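## Task

Place the eraser inside the chest's drawer labelled R. Every other object must remain on the table. The drawers have no end stops and can slide fully out. Dropping the object into its drawer from a little above the rim is allowed. All drawers must be closed at the end. The chest may move a few centimetres and rotate a little but must stay upright. The result must hold on its own, not only because the robot is holding it.

## Robot and tools

Robot: two Franka FR3 arms, left_arm and right_arm, each with a Robotiq 2F-140 gripper and a wrist camera. The names are labels, not image sides. Scene frame: origin on the table top midway between the arms, +z up, +x out over the table, left_arm on the +y side. Bases: left_arm at (+0.046, +0.361, 0) m, right_arm at (-0.008, -0.287, 0) m, each yawed slightly. Fingers point along the gripper's +z and open along its y axis. end_effector_position is the point between the closed pads; closed fingertips stick out about 33 mm past it, open ones about 9 mm, and closing pushes the tips about 24 mm further from the arm, so keep clearance above surfaces. Reported hand positions can be off, more so at long reach.

Joint order per arm (used in every row and every per-joint list): waist, shoulder, upper arm roll, elbow, forearm roll, wrist pitch, wrist roll. Stated ranges (rad): waist -2.744..2.744, shoulder -1.784..1.784, upper arm roll -2.901..2.901, elbow -3.042..-0.152, forearm roll -2.807..2.807, wrist pitch 0.544..4.517, wrist roll -3.016..3.016; the true end may differ by up to 0.018 rad.

ROW layout (shared by execute_actions and move): one flat list of 20 numbers covering both arms, each in [-1, 1]: left_arm's 7 joint offsets, then its gripper position, force_limit, speed; then right_arm's same 10. Joint numbers are scaled offsets, not poses: 1.0 equals 1.427 rad for the first four joints, 3.044 for forearm roll, 2.596 for wrist pitch, 3.91 for wrist roll. Optionally 14 more numbers (0 to 1) follow: per-joint stiffness multipliers, left's 7 then right's 7; they persist until changed, and low values may keep small moves from starting. Gripper numbers are absolute settings: position +1 = fully open (140 mm), about -0.8 = pads touching, -1 = close until blocked; force_limit -1/0/+1 is roughly 14/60/107 N; speed -1/0/+1 is roughly 30/140/250 mm/s. To keep a gripper unchanged, repeat its previous three numbers; a 0 is a real command.

execute_actions(actions): a list of actions; each action is a table of up to 15 rows, one row per 1/30 s control step, and the last row repeats to fill 15 steps. Joint offsets in every row are counted from the angles at the start of that action (for the first action, the last reported angles), not from the previous row. An action requesting a joint more than 0.018 rad beyond its range is rejected for both arms; if the first action fails that, or any action is malformed, nothing in the call runs. Empty list = just fetch state and images.

move(target, speed, blocking): target is one row; its offsets are measured from the Joint positions in the last result that printed them. All joints travel along synchronised paths lasting 0.5 to 10 s. speed is the peak rad/s of the joint with the longest travel, 0.01 to 2, default 0.5. Gripper settings apply at the start. No collision avoidance, including between arms. Faster moves and targets set deeper past a contact hit and press harder. blocking=false returns after 0.5 s; then use wait(0) to poll, and don't send other motion until the move is shown ended (or call stop). wait(seconds 0..10) lets time run while commands hold. stop brakes a running move. zoom_image(camera, region [x0,y0,x1,y1] pixels, max 504x504) enlarges part of the latest image. set_collision_behavior(contact_force_n: 20, 40 or 85) sets the contact force limit (start 20 N). read_manual gives licence texts only. finished_scene(scene) ends the current scene, irreversibly, and reports success; the next task follows.

Motion limits: each step the target is held within a lead of the measured angle (0.248 rad for the first four joints, 0.677 forearm roll, 0.715 wrist pitch, 1.54 wrist roll), and targets that would move the gripper over 70 mm are scaled back. Big offsets may need several actions; unfinished motion must be commanded again.

Results: state line per arm with gripper position (m) and quat_wxyz in the scene frame; Joint positions, Joint velocities, Joint targets (rad, rad/s); step readings with HELD marks; object_status: 0 moving, 1 blocked while opening, 2 blocked while closing (a grip), 3 reached target or pads met (thin items may still be held). position_measured is in counts, 3 open to 230 closed, nonlinear. To squeeze harder while status is 2, raise force_limit and nudge position (-1 to -0.98). "joint sent to its limit" and "joint command not followed" flag clipped joints. move adds a line: ending (done, off_target, moving, held, fault), limits=held/none, and each arm's joint farthest from target.

Cameras: cam_high and cam_low 896x504, cam_left_wrist and cam_right_wrist 616x616.

Avoid: torque faults (load limits 20,20,18,18,12,12,12 N m) and force faults (contact limit, held weight included) each freeze an arm for 10 s; overheating motors from long holds; arms colliding; knocking anything off the table; tipping the chest; drops, slams and hard pushes. Held parts may get brief tugs, so grip firmly.

Each tool is called after ">>>" as name(argument=value, ...) on one line, values as JSON.

## Session

>>> execute_actions(actions=[])

Scene clock: 0.00 s.
left_arm: end_effector_position=(+0.8455, +0.2747, +0.3629) position_measured=3 object_status=3 end_effector_quat_wxyz=(-0.143, +0.818, -0.427, +0.358) | right_arm: end_effector_position=(+0.5468, +0.2699, +0.2583) position_measured=3 object_status=3 end_effector_quat_wxyz=(+0.289, -0.419, +0.637, -0.578)
Joint names: [waist, shoulder, upper arm roll, elbow, forearm roll, wrist pitch, wrist roll]
Joint positions: left_arm=[-0.266  0.178 -0.006 -1.876  0.017  2.845 -0.73 ] | right_arm=[ 1.229  0.987 -0.241 -1.051 -1.176  1.591  1.9  ]
Joint velocities: left_arm=[-0.001  0.001 -0.002 -0.001  0.     0.     0.001] | right_arm=[-0.    -0.001  0.     0.001  0.001  0.001 -0.   ]
Joint targets: left_arm=[-0.266 0.178 -0.006 -1.876 0.017 2.845 -0.730] | right_arm=[1.229 0.987 -0.241 -1.051 -1.176 1.591 1.900]
Joint stiffness scale: left_arm=[1. 1. 1. 1. 1. 1. 1.] | right_arm=[1. 1. 1. 1. 1. 1. 1.]

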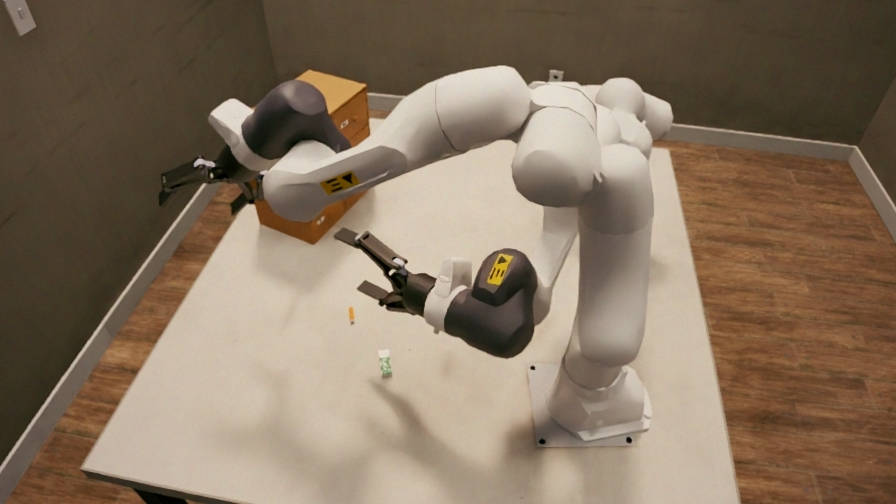

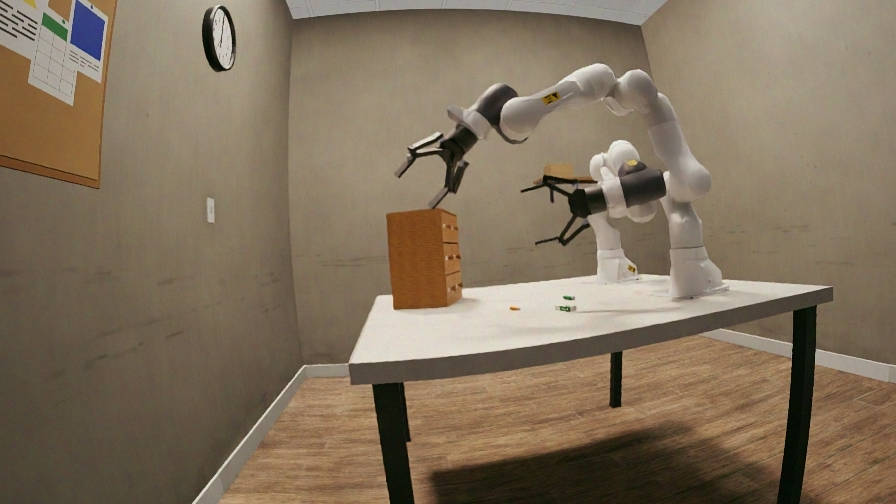

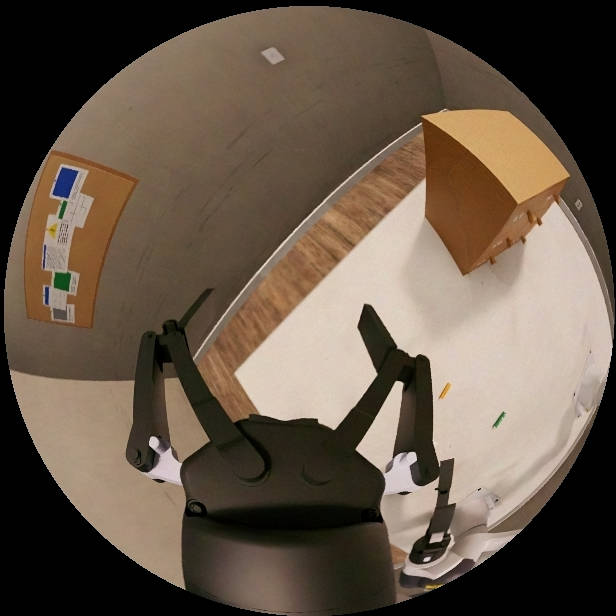

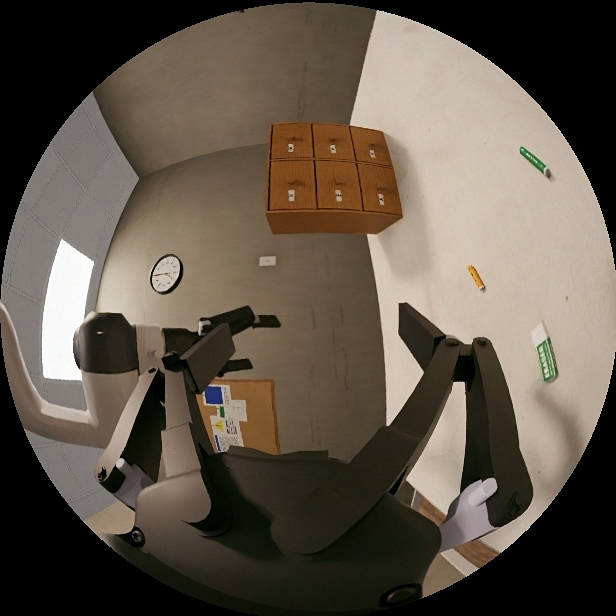

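>>> zoom_image(camera="cam_right_wrist", region=[255, 110, 415, 245])

Region (255, 110, 415, 245) of cam_right_wrist's 616x616 image, scaled by 3.150, with more detail than that image has; it fills the top 425 rows of this view, and the rest is white.

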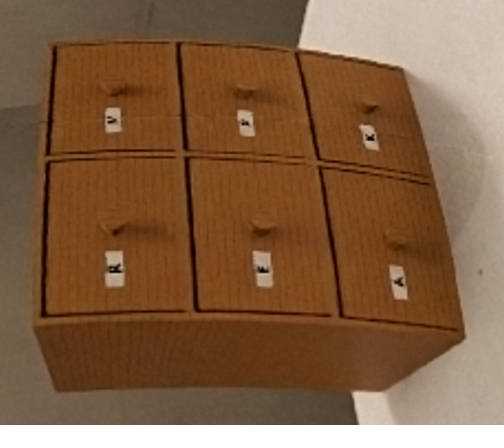

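>>> move(target=[0.5368,-0.2649,0.004,-0.0869,-0.0056,-0.4025,0.11,0.3,0,0,-0.6608,-0.6744,0.1689,-0.4924,0.3863,0.0721,0.1051,-0.2,0,0], speed=0.6)

Scene clock: 10.30 s.
left_arm: end_effector_position=(+0.4390, +0.6702, +0.3343) position_measured=91 object_status=3 end_effector_quat_wxyz=(-0.002, +0.955, -0.296, -0.001) | right_arm: end_effector_position=(+0.5209, -0.0706, +0.3305) position_measured=154 object_status=3 end_effector_quat_wxyz=(+0.001, +0.169, +0.986, -0.002)
Joint names: [waist, shoulder, upper arm roll, elbow, forearm roll, wrist pitch, wrist roll]
Joint positions: left_arm=[ 0.499 -0.199  0.002 -1.998  0.004  1.802 -0.305] | right_arm=[ 0.288  0.026 -0.001 -1.751 -0.004  1.776  2.303]
Joint velocities: left_arm=[ 0.     0.003  0.001  0.     0.    -0.     0.007] | right_arm=[-0.    -0.     0.     0.    -0.    -0.001  0.005]
Joint targets: left_arm=[0.500 -0.200 -0.000 -2.000 0.000 1.800 -0.300] | right_arm=[0.286 0.025 -0.000 -1.753 -0.000 1.778 2.311]
Joint stiffness scale: left_arm=[1. 1. 1. 1. 1. 1. 1.] | right_arm=[1. 1. 1. 1. 1. 1. 1.]
move: done; limits=none; left_arm: farthest joint: the wrist roll, 0.006 radians from its target (0.430 radians at the start); right_arm: farthest joint: the wrist roll, 0.008 radians from its target (0.411 radians at the start)

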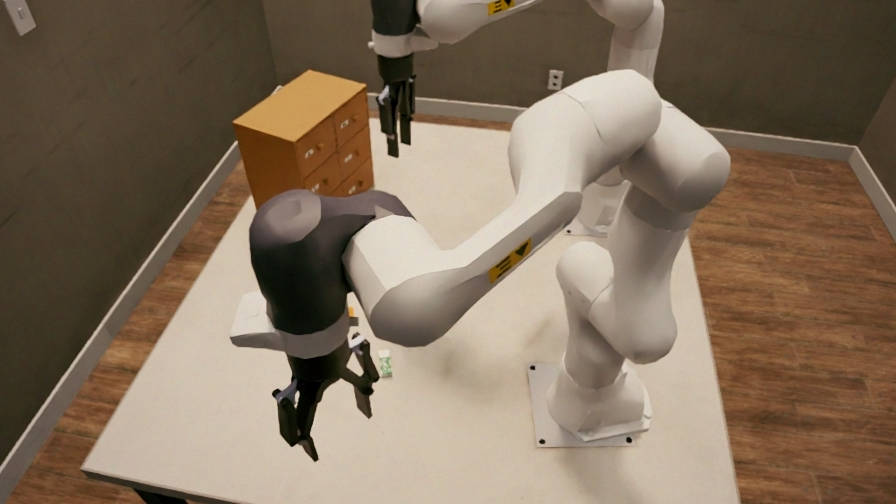

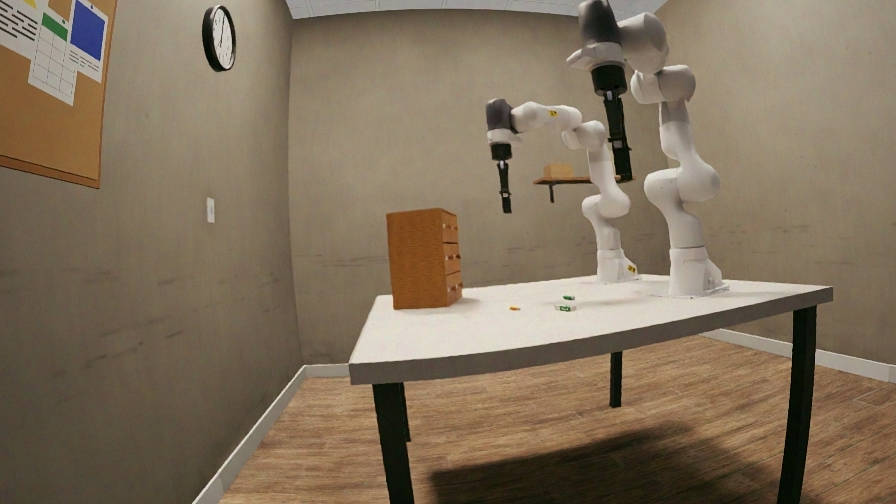

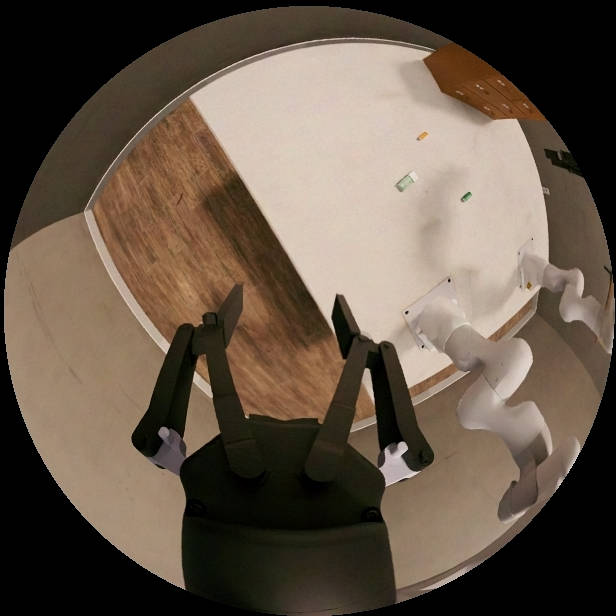

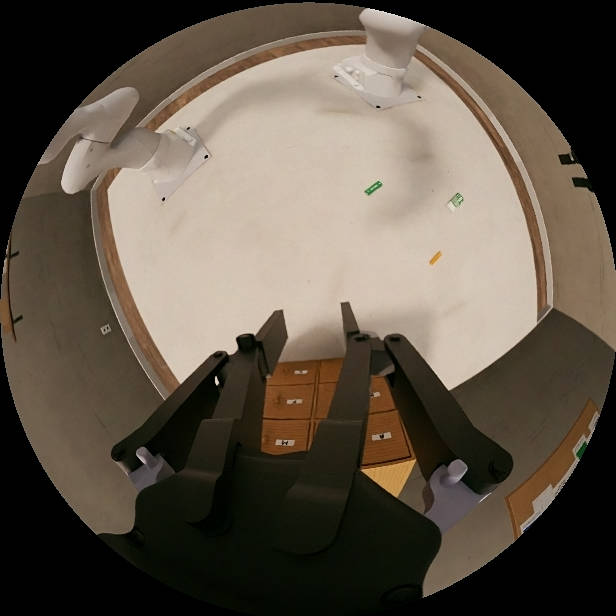

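>>> move(target=[-0.4988,0.0317,0,-0.416,-0.0013,0.2449,-0.0113,0.3,0,0,-0.0446,0.0883,0,0.0163,0.0013,0.117,-0.0189,-0.2,0,0], speed=0.6)

>>> zoom_image(camera="cam_right_wrist", region=[180, 270, 440, 480])

>>> zoom_image(camera="cam_high", region=[270, 80, 410, 200])

Scene clock: 17.93 s.
left_arm: end_effector_position=(+0.4779, +0.3410, +0.0999) position_measured=91 object_status=3 end_effector_quat_wxyz=(-0.001, +0.803, -0.596, -0.002) | right_arm: end_effector_position=(+0.6249, -0.0716, +0.2995) position_measured=154 object_status=3 end_effector_quat_wxyz=(+0.087, +0.166, +0.981, +0.045)
Joint names: [waist, shoulder, upper arm roll, elbow, forearm roll, wrist pitch, wrist roll]
Joint positions: left_arm=[-0.211 -0.153 -0.    -2.59   0.004  2.435 -0.345] | right_arm=[ 0.227  0.15  -0.001 -1.73  -0.004  2.076  2.236]
Joint velocities: left_arm=[ 0.001  0.     0.    -0.001 -0.     0.004 -0.004] | right_arm=[-0.    -0.     0.001  0.001 -0.     0.001 -0.005]
Joint targets: left_arm=[-0.213 -0.154 0.002 -2.592 0.001 2.438 -0.350] | right_arm=[0.224 0.152 -0.001 -1.728 0.000 2.079 2.229]
Joint stiffness scale: left_arm=[1. 1. 1. 1. 1. 1. 1.] | right_arm=[1. 1. 1. 1. 1. 1. 1.]
move: done; limits=none; left_arm: farthest joint: the forearm roll, 0.004 radians from its target (0.004 radians at the start); right_arm: farthest joint: the wrist roll, 0.007 radians from its target (0.076 radians at the start)

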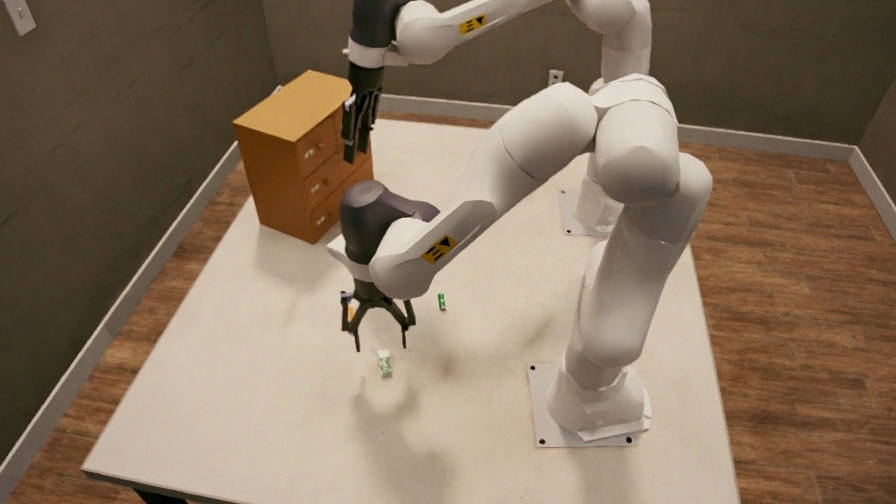

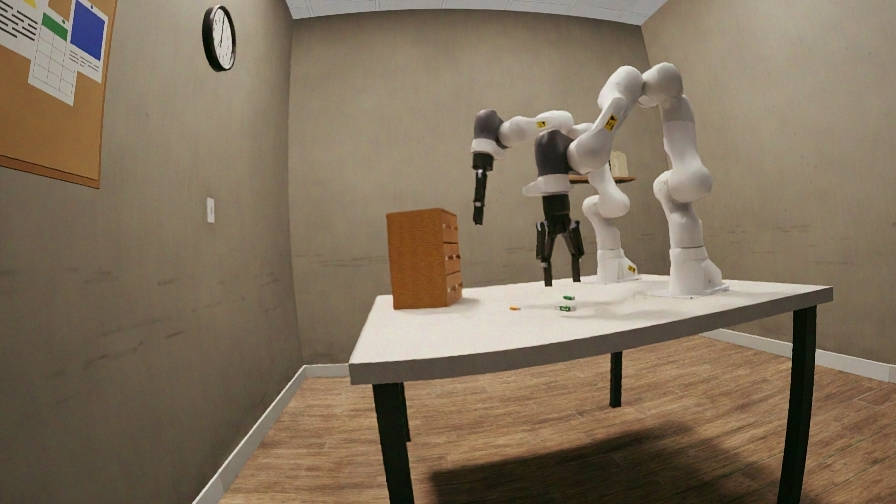

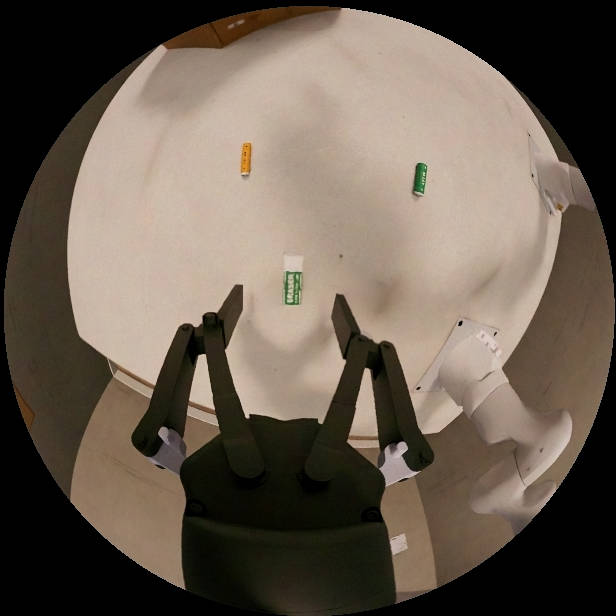

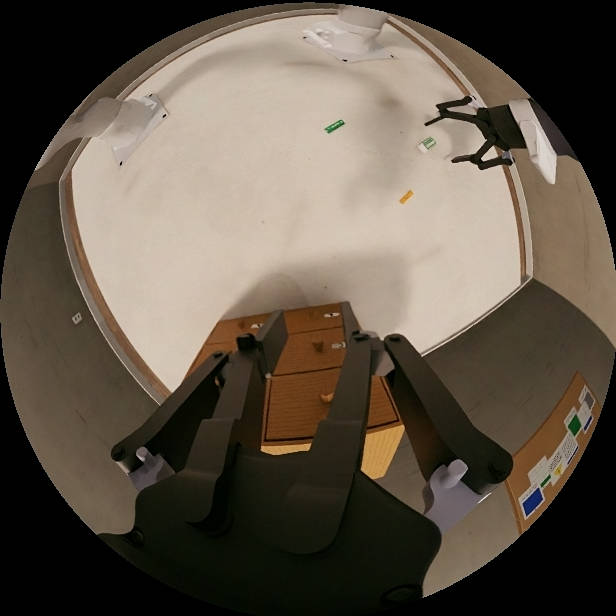

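Region (180, 270, 440, 480) of cam_right_wrist's 616x616 image, scaled by 1.938, with more detail than that image has; it fills the top 407 rows of this view, and the rest is white.

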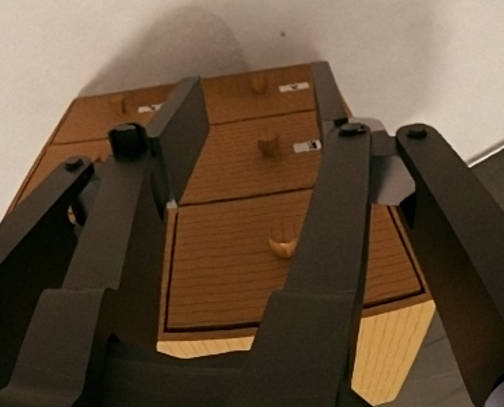

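Region (270, 80, 410, 200) of cam_high's 896x504 image, scaled by 3.600, with more detail than that image has; it fills the top 432 rows of this view, and the rest is white.

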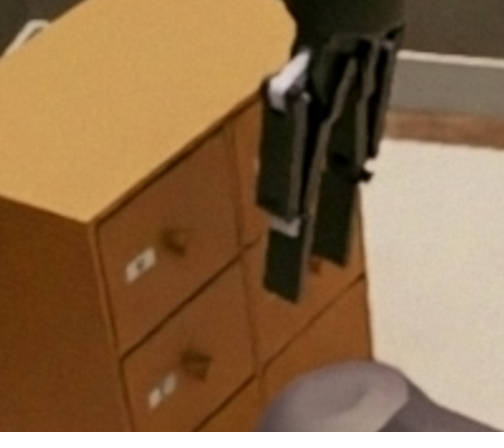

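>>> move(target=[0,0.103,0,-0.0224,-0.0013,0.0701,-0.0166,-0.2,0,0,-0.0317,0.0992,0,0.0919,0.0013,0.0055,-0.0127,-0.2,0,0], speed=0.2)

>>> zoom_image(camera="cam_right_wrist", region=[180, 270, 440, 480])

>>> zoom_image(camera="cam_high", region=[270, 80, 410, 200])

>>> zoom_image(camera="cam_low", region=[420, 170, 610, 330])

Scene clock: 22.73 s.
left_arm: end_effector_position=(+0.4785, +0.3407, +0.0407) position_measured=154 object_status=3 end_effector_quat_wxyz=(-0.001, +0.820, -0.572, -0.000) | right_arm: end_effector_position=(+0.6721, -0.0875, +0.2742) position_measured=154 object_status=3 end_effector_quat_wxyz=(+0.089, +0.166, +0.981, +0.042)
Joint names: [waist, shoulder, upper arm roll, elbow, forearm roll, wrist pitch, wrist roll]
Joint positions: left_arm=[-0.211 -0.007 -0.    -2.621  0.004  2.615 -0.405] | right_arm=[ 0.184  0.29  -0.001 -1.601 -0.003  2.088  2.194]
Joint velocities: left_arm=[-0.    -0.    -0.001 -0.     0.     0.002 -0.008] | right_arm=[-0.     0.001 -0.001 -0.     0.001 -0.001 -0.006]
Joint targets: left_arm=[-0.211 -0.006 -0.000 -2.622 0.000 2.617 -0.410] | right_arm=[0.182 0.292 -0.001 -1.599 0.000 2.091 2.187]
Joint stiffness scale: left_arm=[1. 1. 1. 1. 1. 1. 1.] | right_arm=[1. 1. 1. 1. 1. 1. 1.]
move: done; limits=none; left_arm: farthest joint: the wrist roll, 0.005 radians from its target (0.064 radians at the start); right_arm: farthest joint: the wrist roll, 0.008 radians from its target (0.049 radians at the start)

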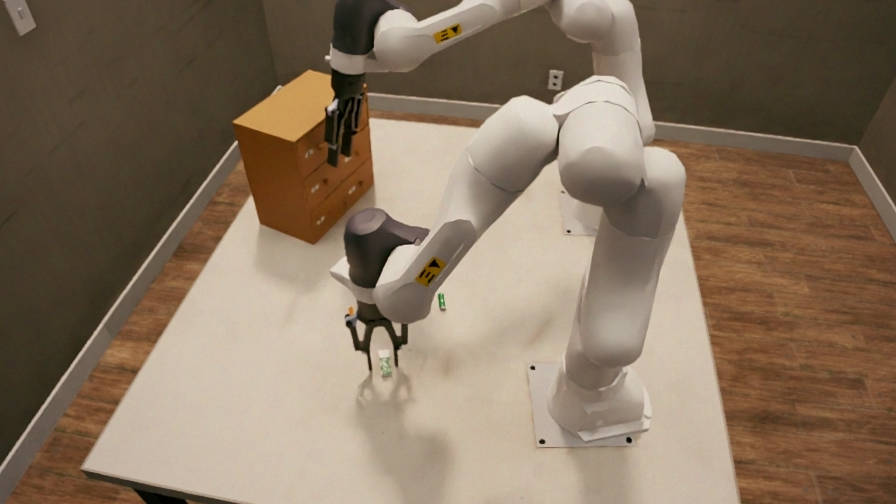

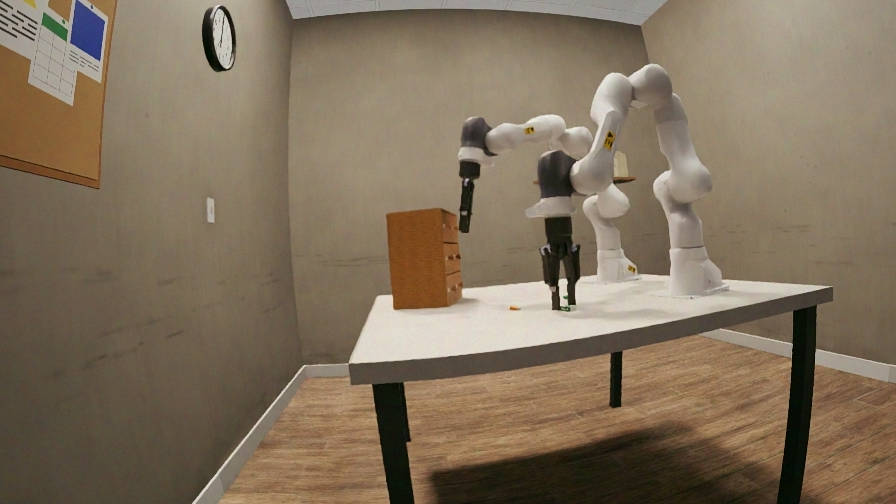

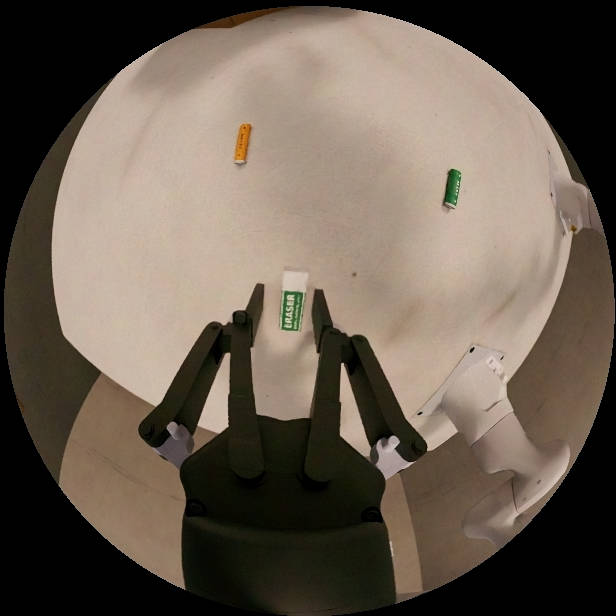

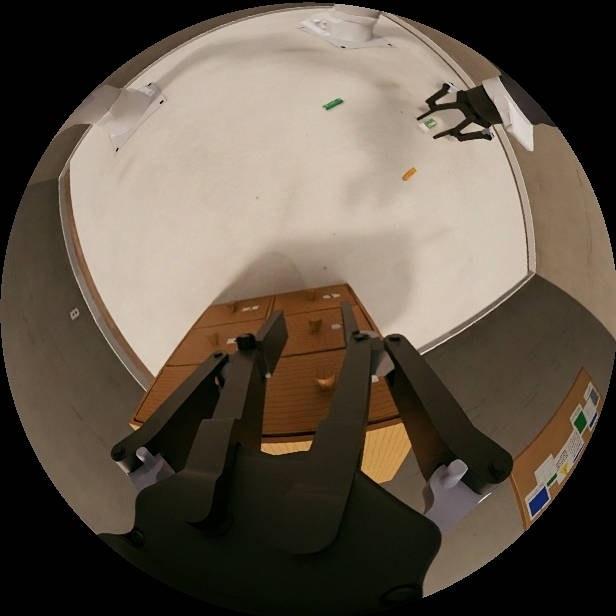

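Region (180, 270, 440, 480) of cam_right_wrist's 616x616 image, scaled by 1.938, with more detail than that image has; it fills the top 407 rows of this view, and the rest is white.

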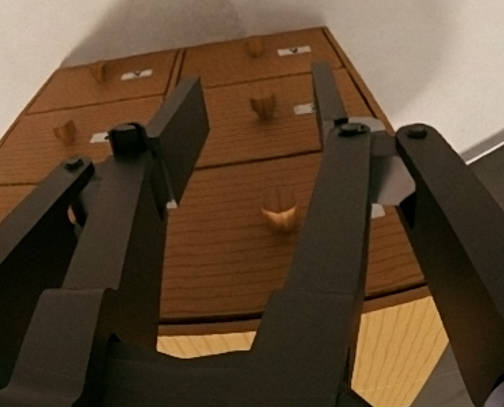

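Region (270, 80, 410, 200) of cam_high's 896x504 image, scaled by 3.600, with more detail than that image has; it fills the top 432 rows of this view, and the rest is white.

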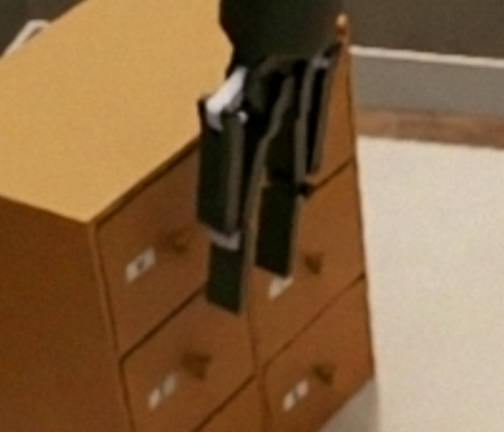

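Region (420, 170, 610, 330) of cam_low's 896x504 image, scaled by 2.653, with more detail than that image has; it fills the top 424 rows of this view, and the rest is white.

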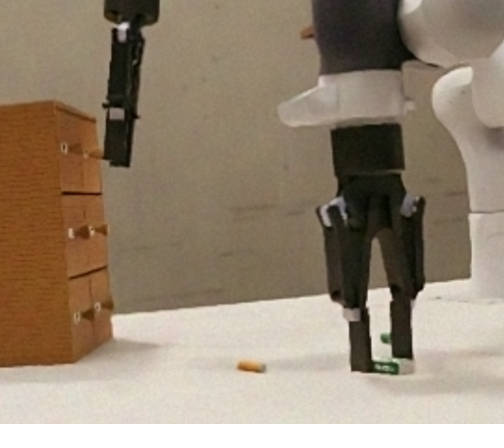

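>>> move(target=[0,0.0025,0,-0.0098,0,0.0067,0,-0.3,0,-1,-0.0182,0.0787,0,0.116,0.001,-0.0193,-0.008,-0.2,0,0], speed=0.2)

>>> zoom_image(camera="cam_right_wrist", region=[180, 270, 440, 480])

>>> zoom_image(camera="cam_high", region=[270, 80, 410, 200])

>>> zoom_image(camera="cam_low", region=[420, 170, 610, 330])

Scene clock: 26.67 s.
left_arm: end_effector_position=(+0.4750, +0.3409, +0.0366) position_measured=167 object_status=3 end_effector_quat_wxyz=(-0.001, +0.821, -0.571, -0.000) | right_arm: end_effector_position=(+0.7086, -0.0950, +0.2754) position_measured=154 object_status=3 end_effector_quat_wxyz=(+0.092, +0.166, +0.981, +0.041)
Joint names: [waist, shoulder, upper arm roll, elbow, forearm roll, wrist pitch, wrist roll]
Joint positions: left_arm=[-0.211 -0.005 -0.    -2.634  0.004  2.63  -0.407] | right_arm=[ 0.16   0.4   -0.001 -1.439 -0.003  2.041  2.171]
Joint velocities: left_arm=[-0.001  0.    -0.    -0.    -0.     0.001  0.002] | right_arm=[ 0.002  0.002 -0.     0.002  0.    -0.002 -0.008]
Joint targets: left_arm=[-0.211 -0.003 -0.000 -2.635 0.004 2.632 -0.405] | right_arm=[0.158 0.402 -0.001 -1.436 -0.000 2.038 2.163]
Joint stiffness scale: left_arm=[1. 1. 1. 1. 1. 1. 1.] | right_arm=[1. 1. 1. 1. 1. 1. 1.]
move: done; limits=none; left_arm: farthest joint: the wrist pitch, 0.002 radians from its target (0.017 radians at the start); right_arm: farthest joint: the wrist roll, 0.008 radians from its target (0.030 radians at the start)

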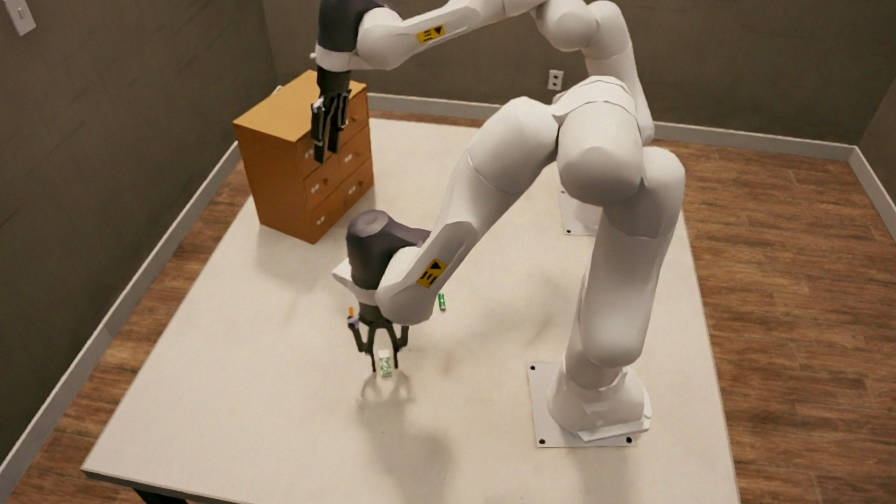

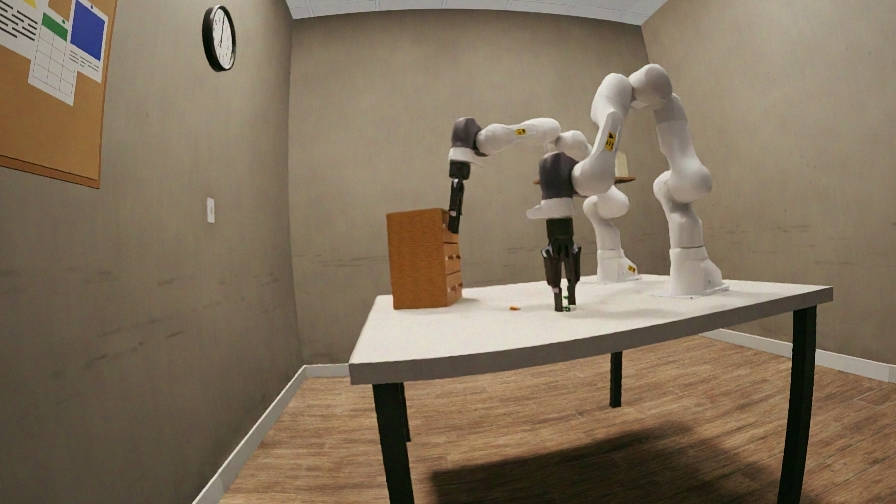

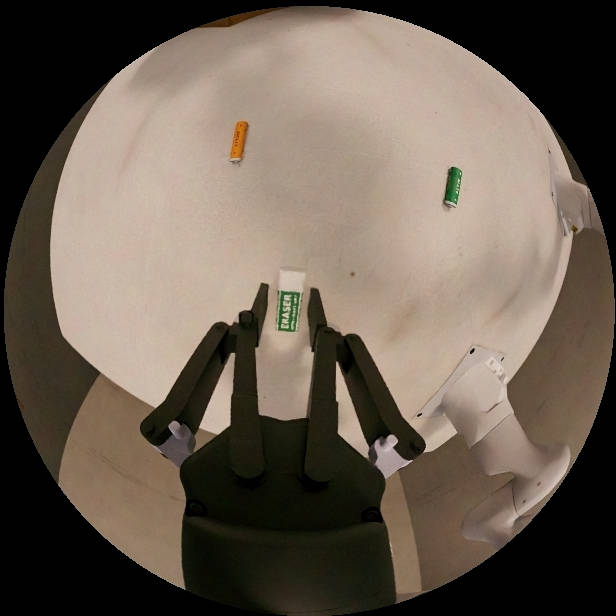

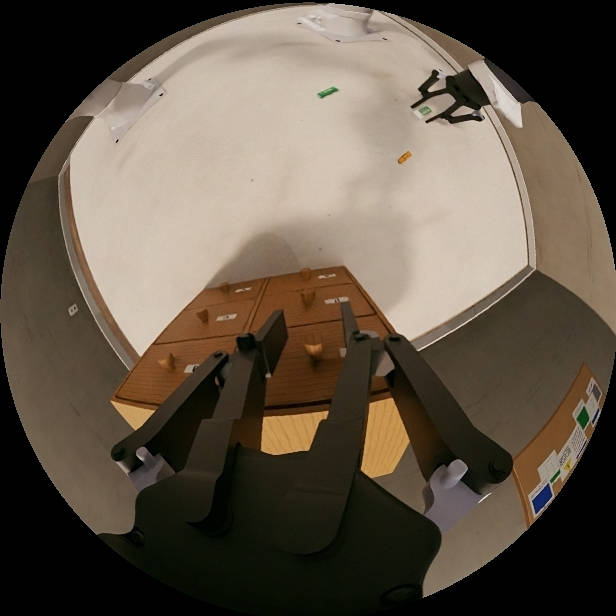

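Region (180, 270, 440, 480) of cam_right_wrist's 616x616 image, scaled by 1.938, with more detail than that image has; it fills the top 407 rows of this view, and the rest is white.

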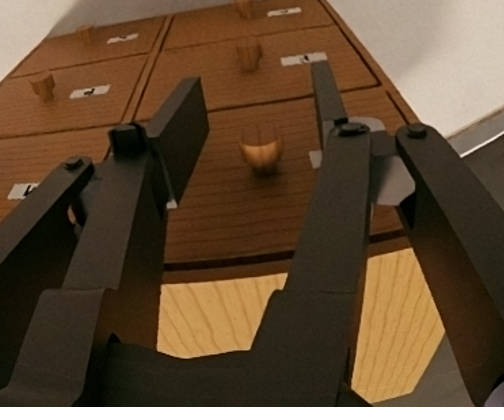

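Region (270, 80, 410, 200) of cam_high's 896x504 image, scaled by 3.600, with more detail than that image has; it fills the top 432 rows of this view, and the rest is white.

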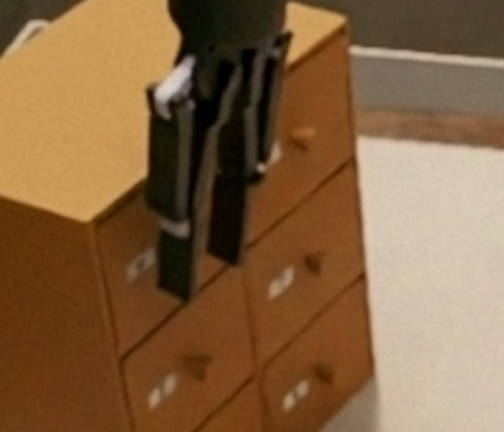

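Region (420, 170, 610, 330) of cam_low's 896x504 image, scaled by 2.653, with more detail than that image has; it fills the top 424 rows of this view, and the rest is white.

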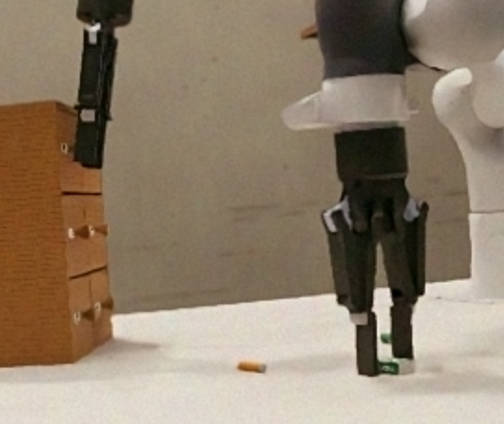

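>>> move(target=[0,0,0,0,0,0,0,-1,0,-0.8,-0.0062,0.0209,0,0.0315,0,-0.0066,-0.0035,-0.2,0,0], speed=0.1)

>>> move(target=[0,-0.105,0,0.03,0,-0.074,0,-1,0,-0.8,0,0,0,0,0,0,0,-1,0,-0.7], speed=0.3)

>>> zoom_image(camera="cam_right_wrist", region=[180, 270, 440, 480])

>>> zoom_image(camera="cam_high", region=[270, 80, 410, 200])

Scene clock: 29.03 s.
left_arm: end_effector_position=(+0.4758, +0.3408, +0.0372) position_measured=201 object_status=2 end_effector_quat_wxyz=(-0.002, +0.821, -0.571, +0.001) | right_arm: end_effector_position=(+0.7171, -0.0977, +0.2756) position_measured=154 object_status=3 end_effector_quat_wxyz=(+0.093, +0.166, +0.981, +0.040)
Joint names: [waist, shoulder, upper arm roll, elbow, forearm roll, wrist pitch, wrist roll]
Joint positions: left_arm=[-0.211 -0.005 -0.    -2.633  0.004  2.631 -0.407] | right_arm=[ 0.154  0.428 -0.001 -1.396 -0.003  2.027  2.164]
Joint velocities: left_arm=[-0.001  0.     0.001  0.     0.001  0.    -0.001] | right_arm=[-0.     0.001  0.    -0.     0.001 -0.004 -0.004]
Joint targets: left_arm=[-0.211 -0.005 -0.000 -2.634 0.004 2.630 -0.407] | right_arm=[0.151 0.430 -0.001 -1.394 -0.003 2.024 2.157]
Joint stiffness scale: left_arm=[1. 1. 1. 1. 1. 1. 1.] | right_arm=[1. 1. 1. 1. 1. 1. 1.]
move: done; limits=none; left_arm: farthest joint: the elbow, 0.001 radians from its target (0.000 radians at the start); right_arm: farthest joint: the wrist roll, 0.007 radians from its target (0.012 radians at the start)

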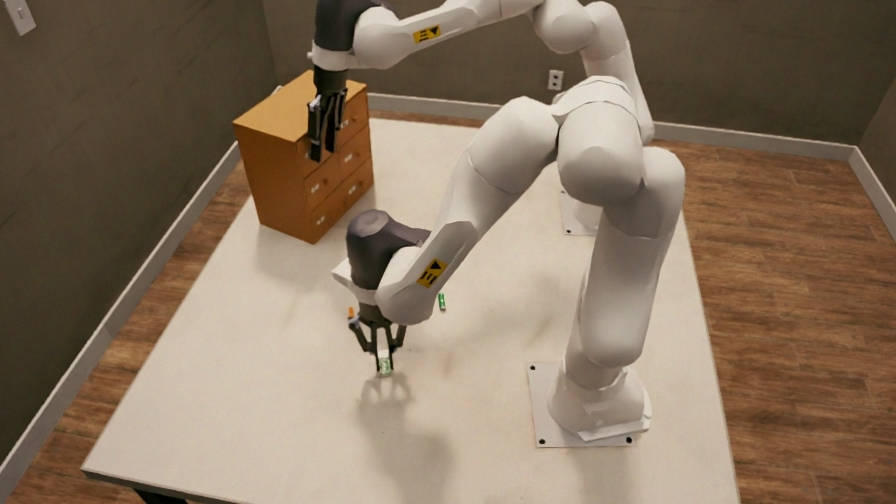

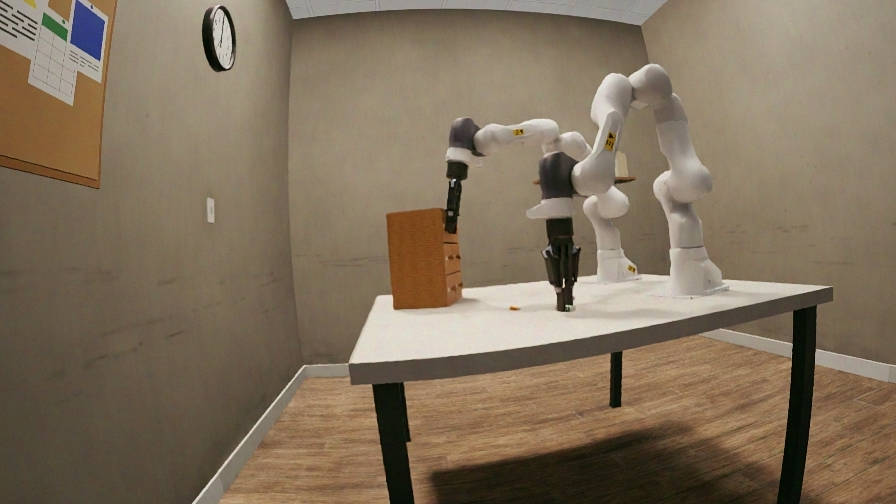

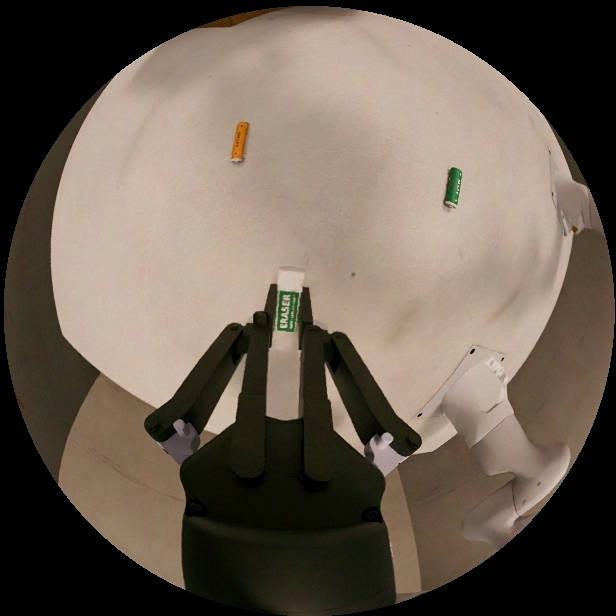

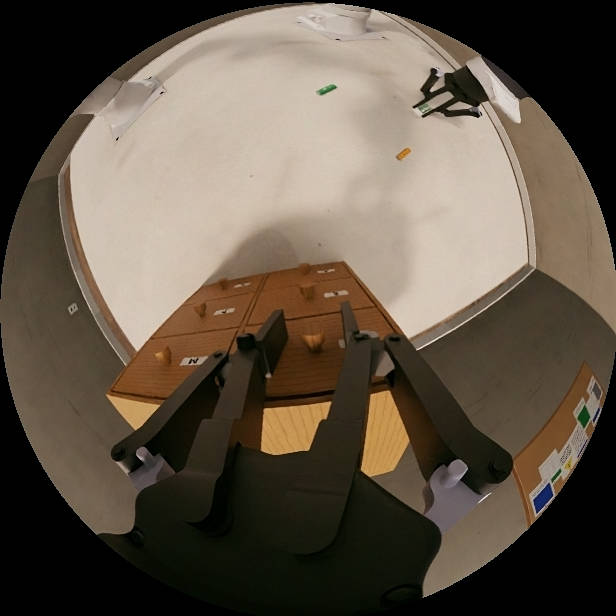

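Scene clock: 30.43 s.
left_arm: end_effector_position=(+0.4796, +0.3409, +0.1006) position_measured=201 object_status=2 end_effector_quat_wxyz=(-0.002, +0.821, -0.571, +0.001) | right_arm: end_effector_position=(+0.7171, -0.0977, +0.2758) position_measured=210 object_status=2 end_effector_quat_wxyz=(+0.093, +0.166, +0.981, +0.040)
Joint names: [waist, shoulder, upper arm roll, elbow, forearm roll, wrist pitch, wrist roll]
Joint positions: left_arm=[-0.211 -0.154 -0.    -2.591  0.004  2.441 -0.407] | right_arm=[ 0.154  0.428 -0.001 -1.396 -0.003  2.027  2.164]
Joint velocities: left_arm=[-0.001  0.001  0.001 -0.     0.001 -0.004  0.   ] | right_arm=[-0.002 -0.002 -0.001  0.    -0.     0.001  0.   ]
Joint targets: left_arm=[-0.211 -0.155 -0.000 -2.591 0.004 2.439 -0.407] | right_arm=[0.154 0.428 -0.001 -1.396 -0.003 2.027 2.164]
Joint stiffness scale: left_arm=[1. 1. 1. 1. 1. 1. 1.] | right_arm=[1. 1. 1. 1. 1. 1. 1.]
move: done; limits=none; left_arm: farthest joint: the wrist pitch, 0.003 radians from its target (0.192 radians at the start); right_arm: farthest joint: the waist, 0.000 radians from its target (0.000 radians at the start)

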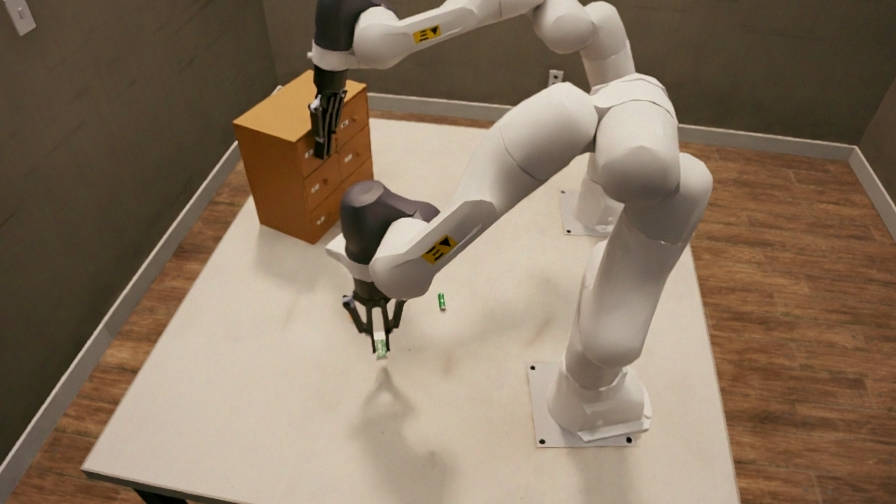

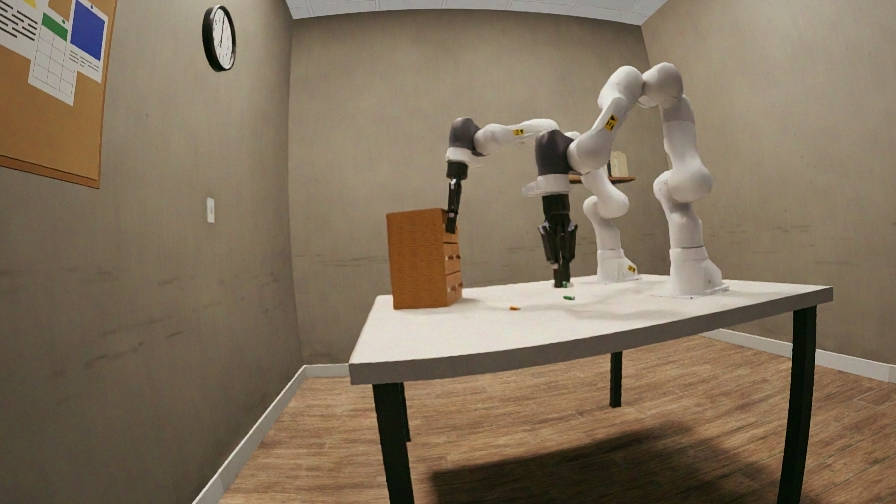

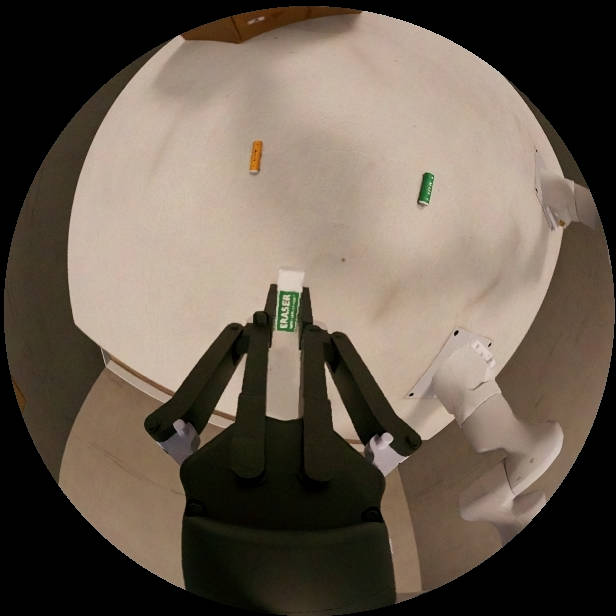

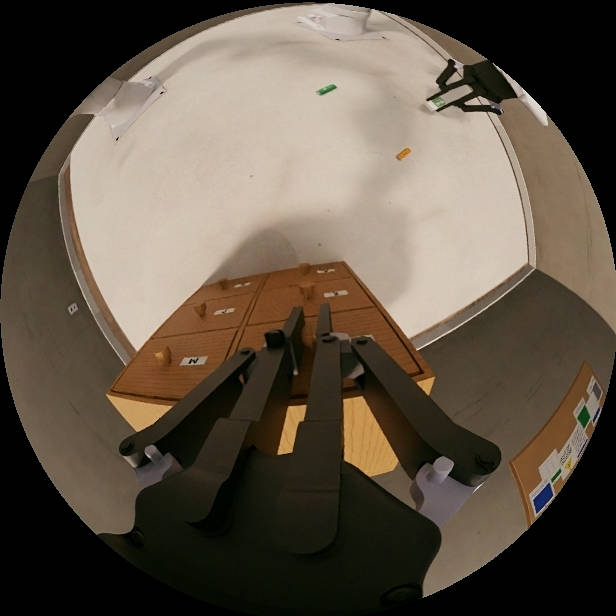

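Region (180, 270, 440, 480) of cam_right_wrist's 616x616 image, scaled by 1.938, with more detail than that image has; it fills the top 407 rows of this view, and the rest is white.

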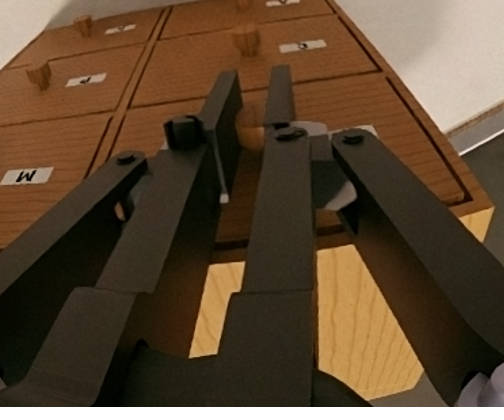

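Region (270, 80, 410, 200) of cam_high's 896x504 image, scaled by 3.600, with more detail than that image has; it fills the top 432 rows of this view, and the rest is white.

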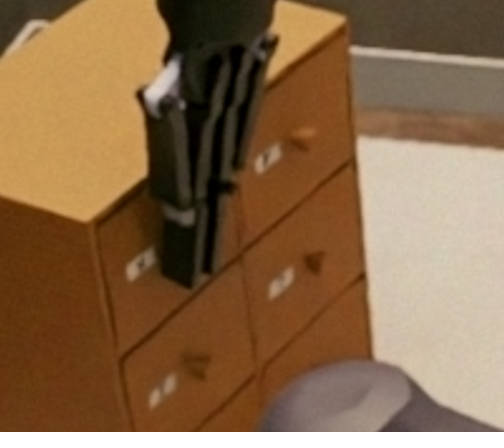

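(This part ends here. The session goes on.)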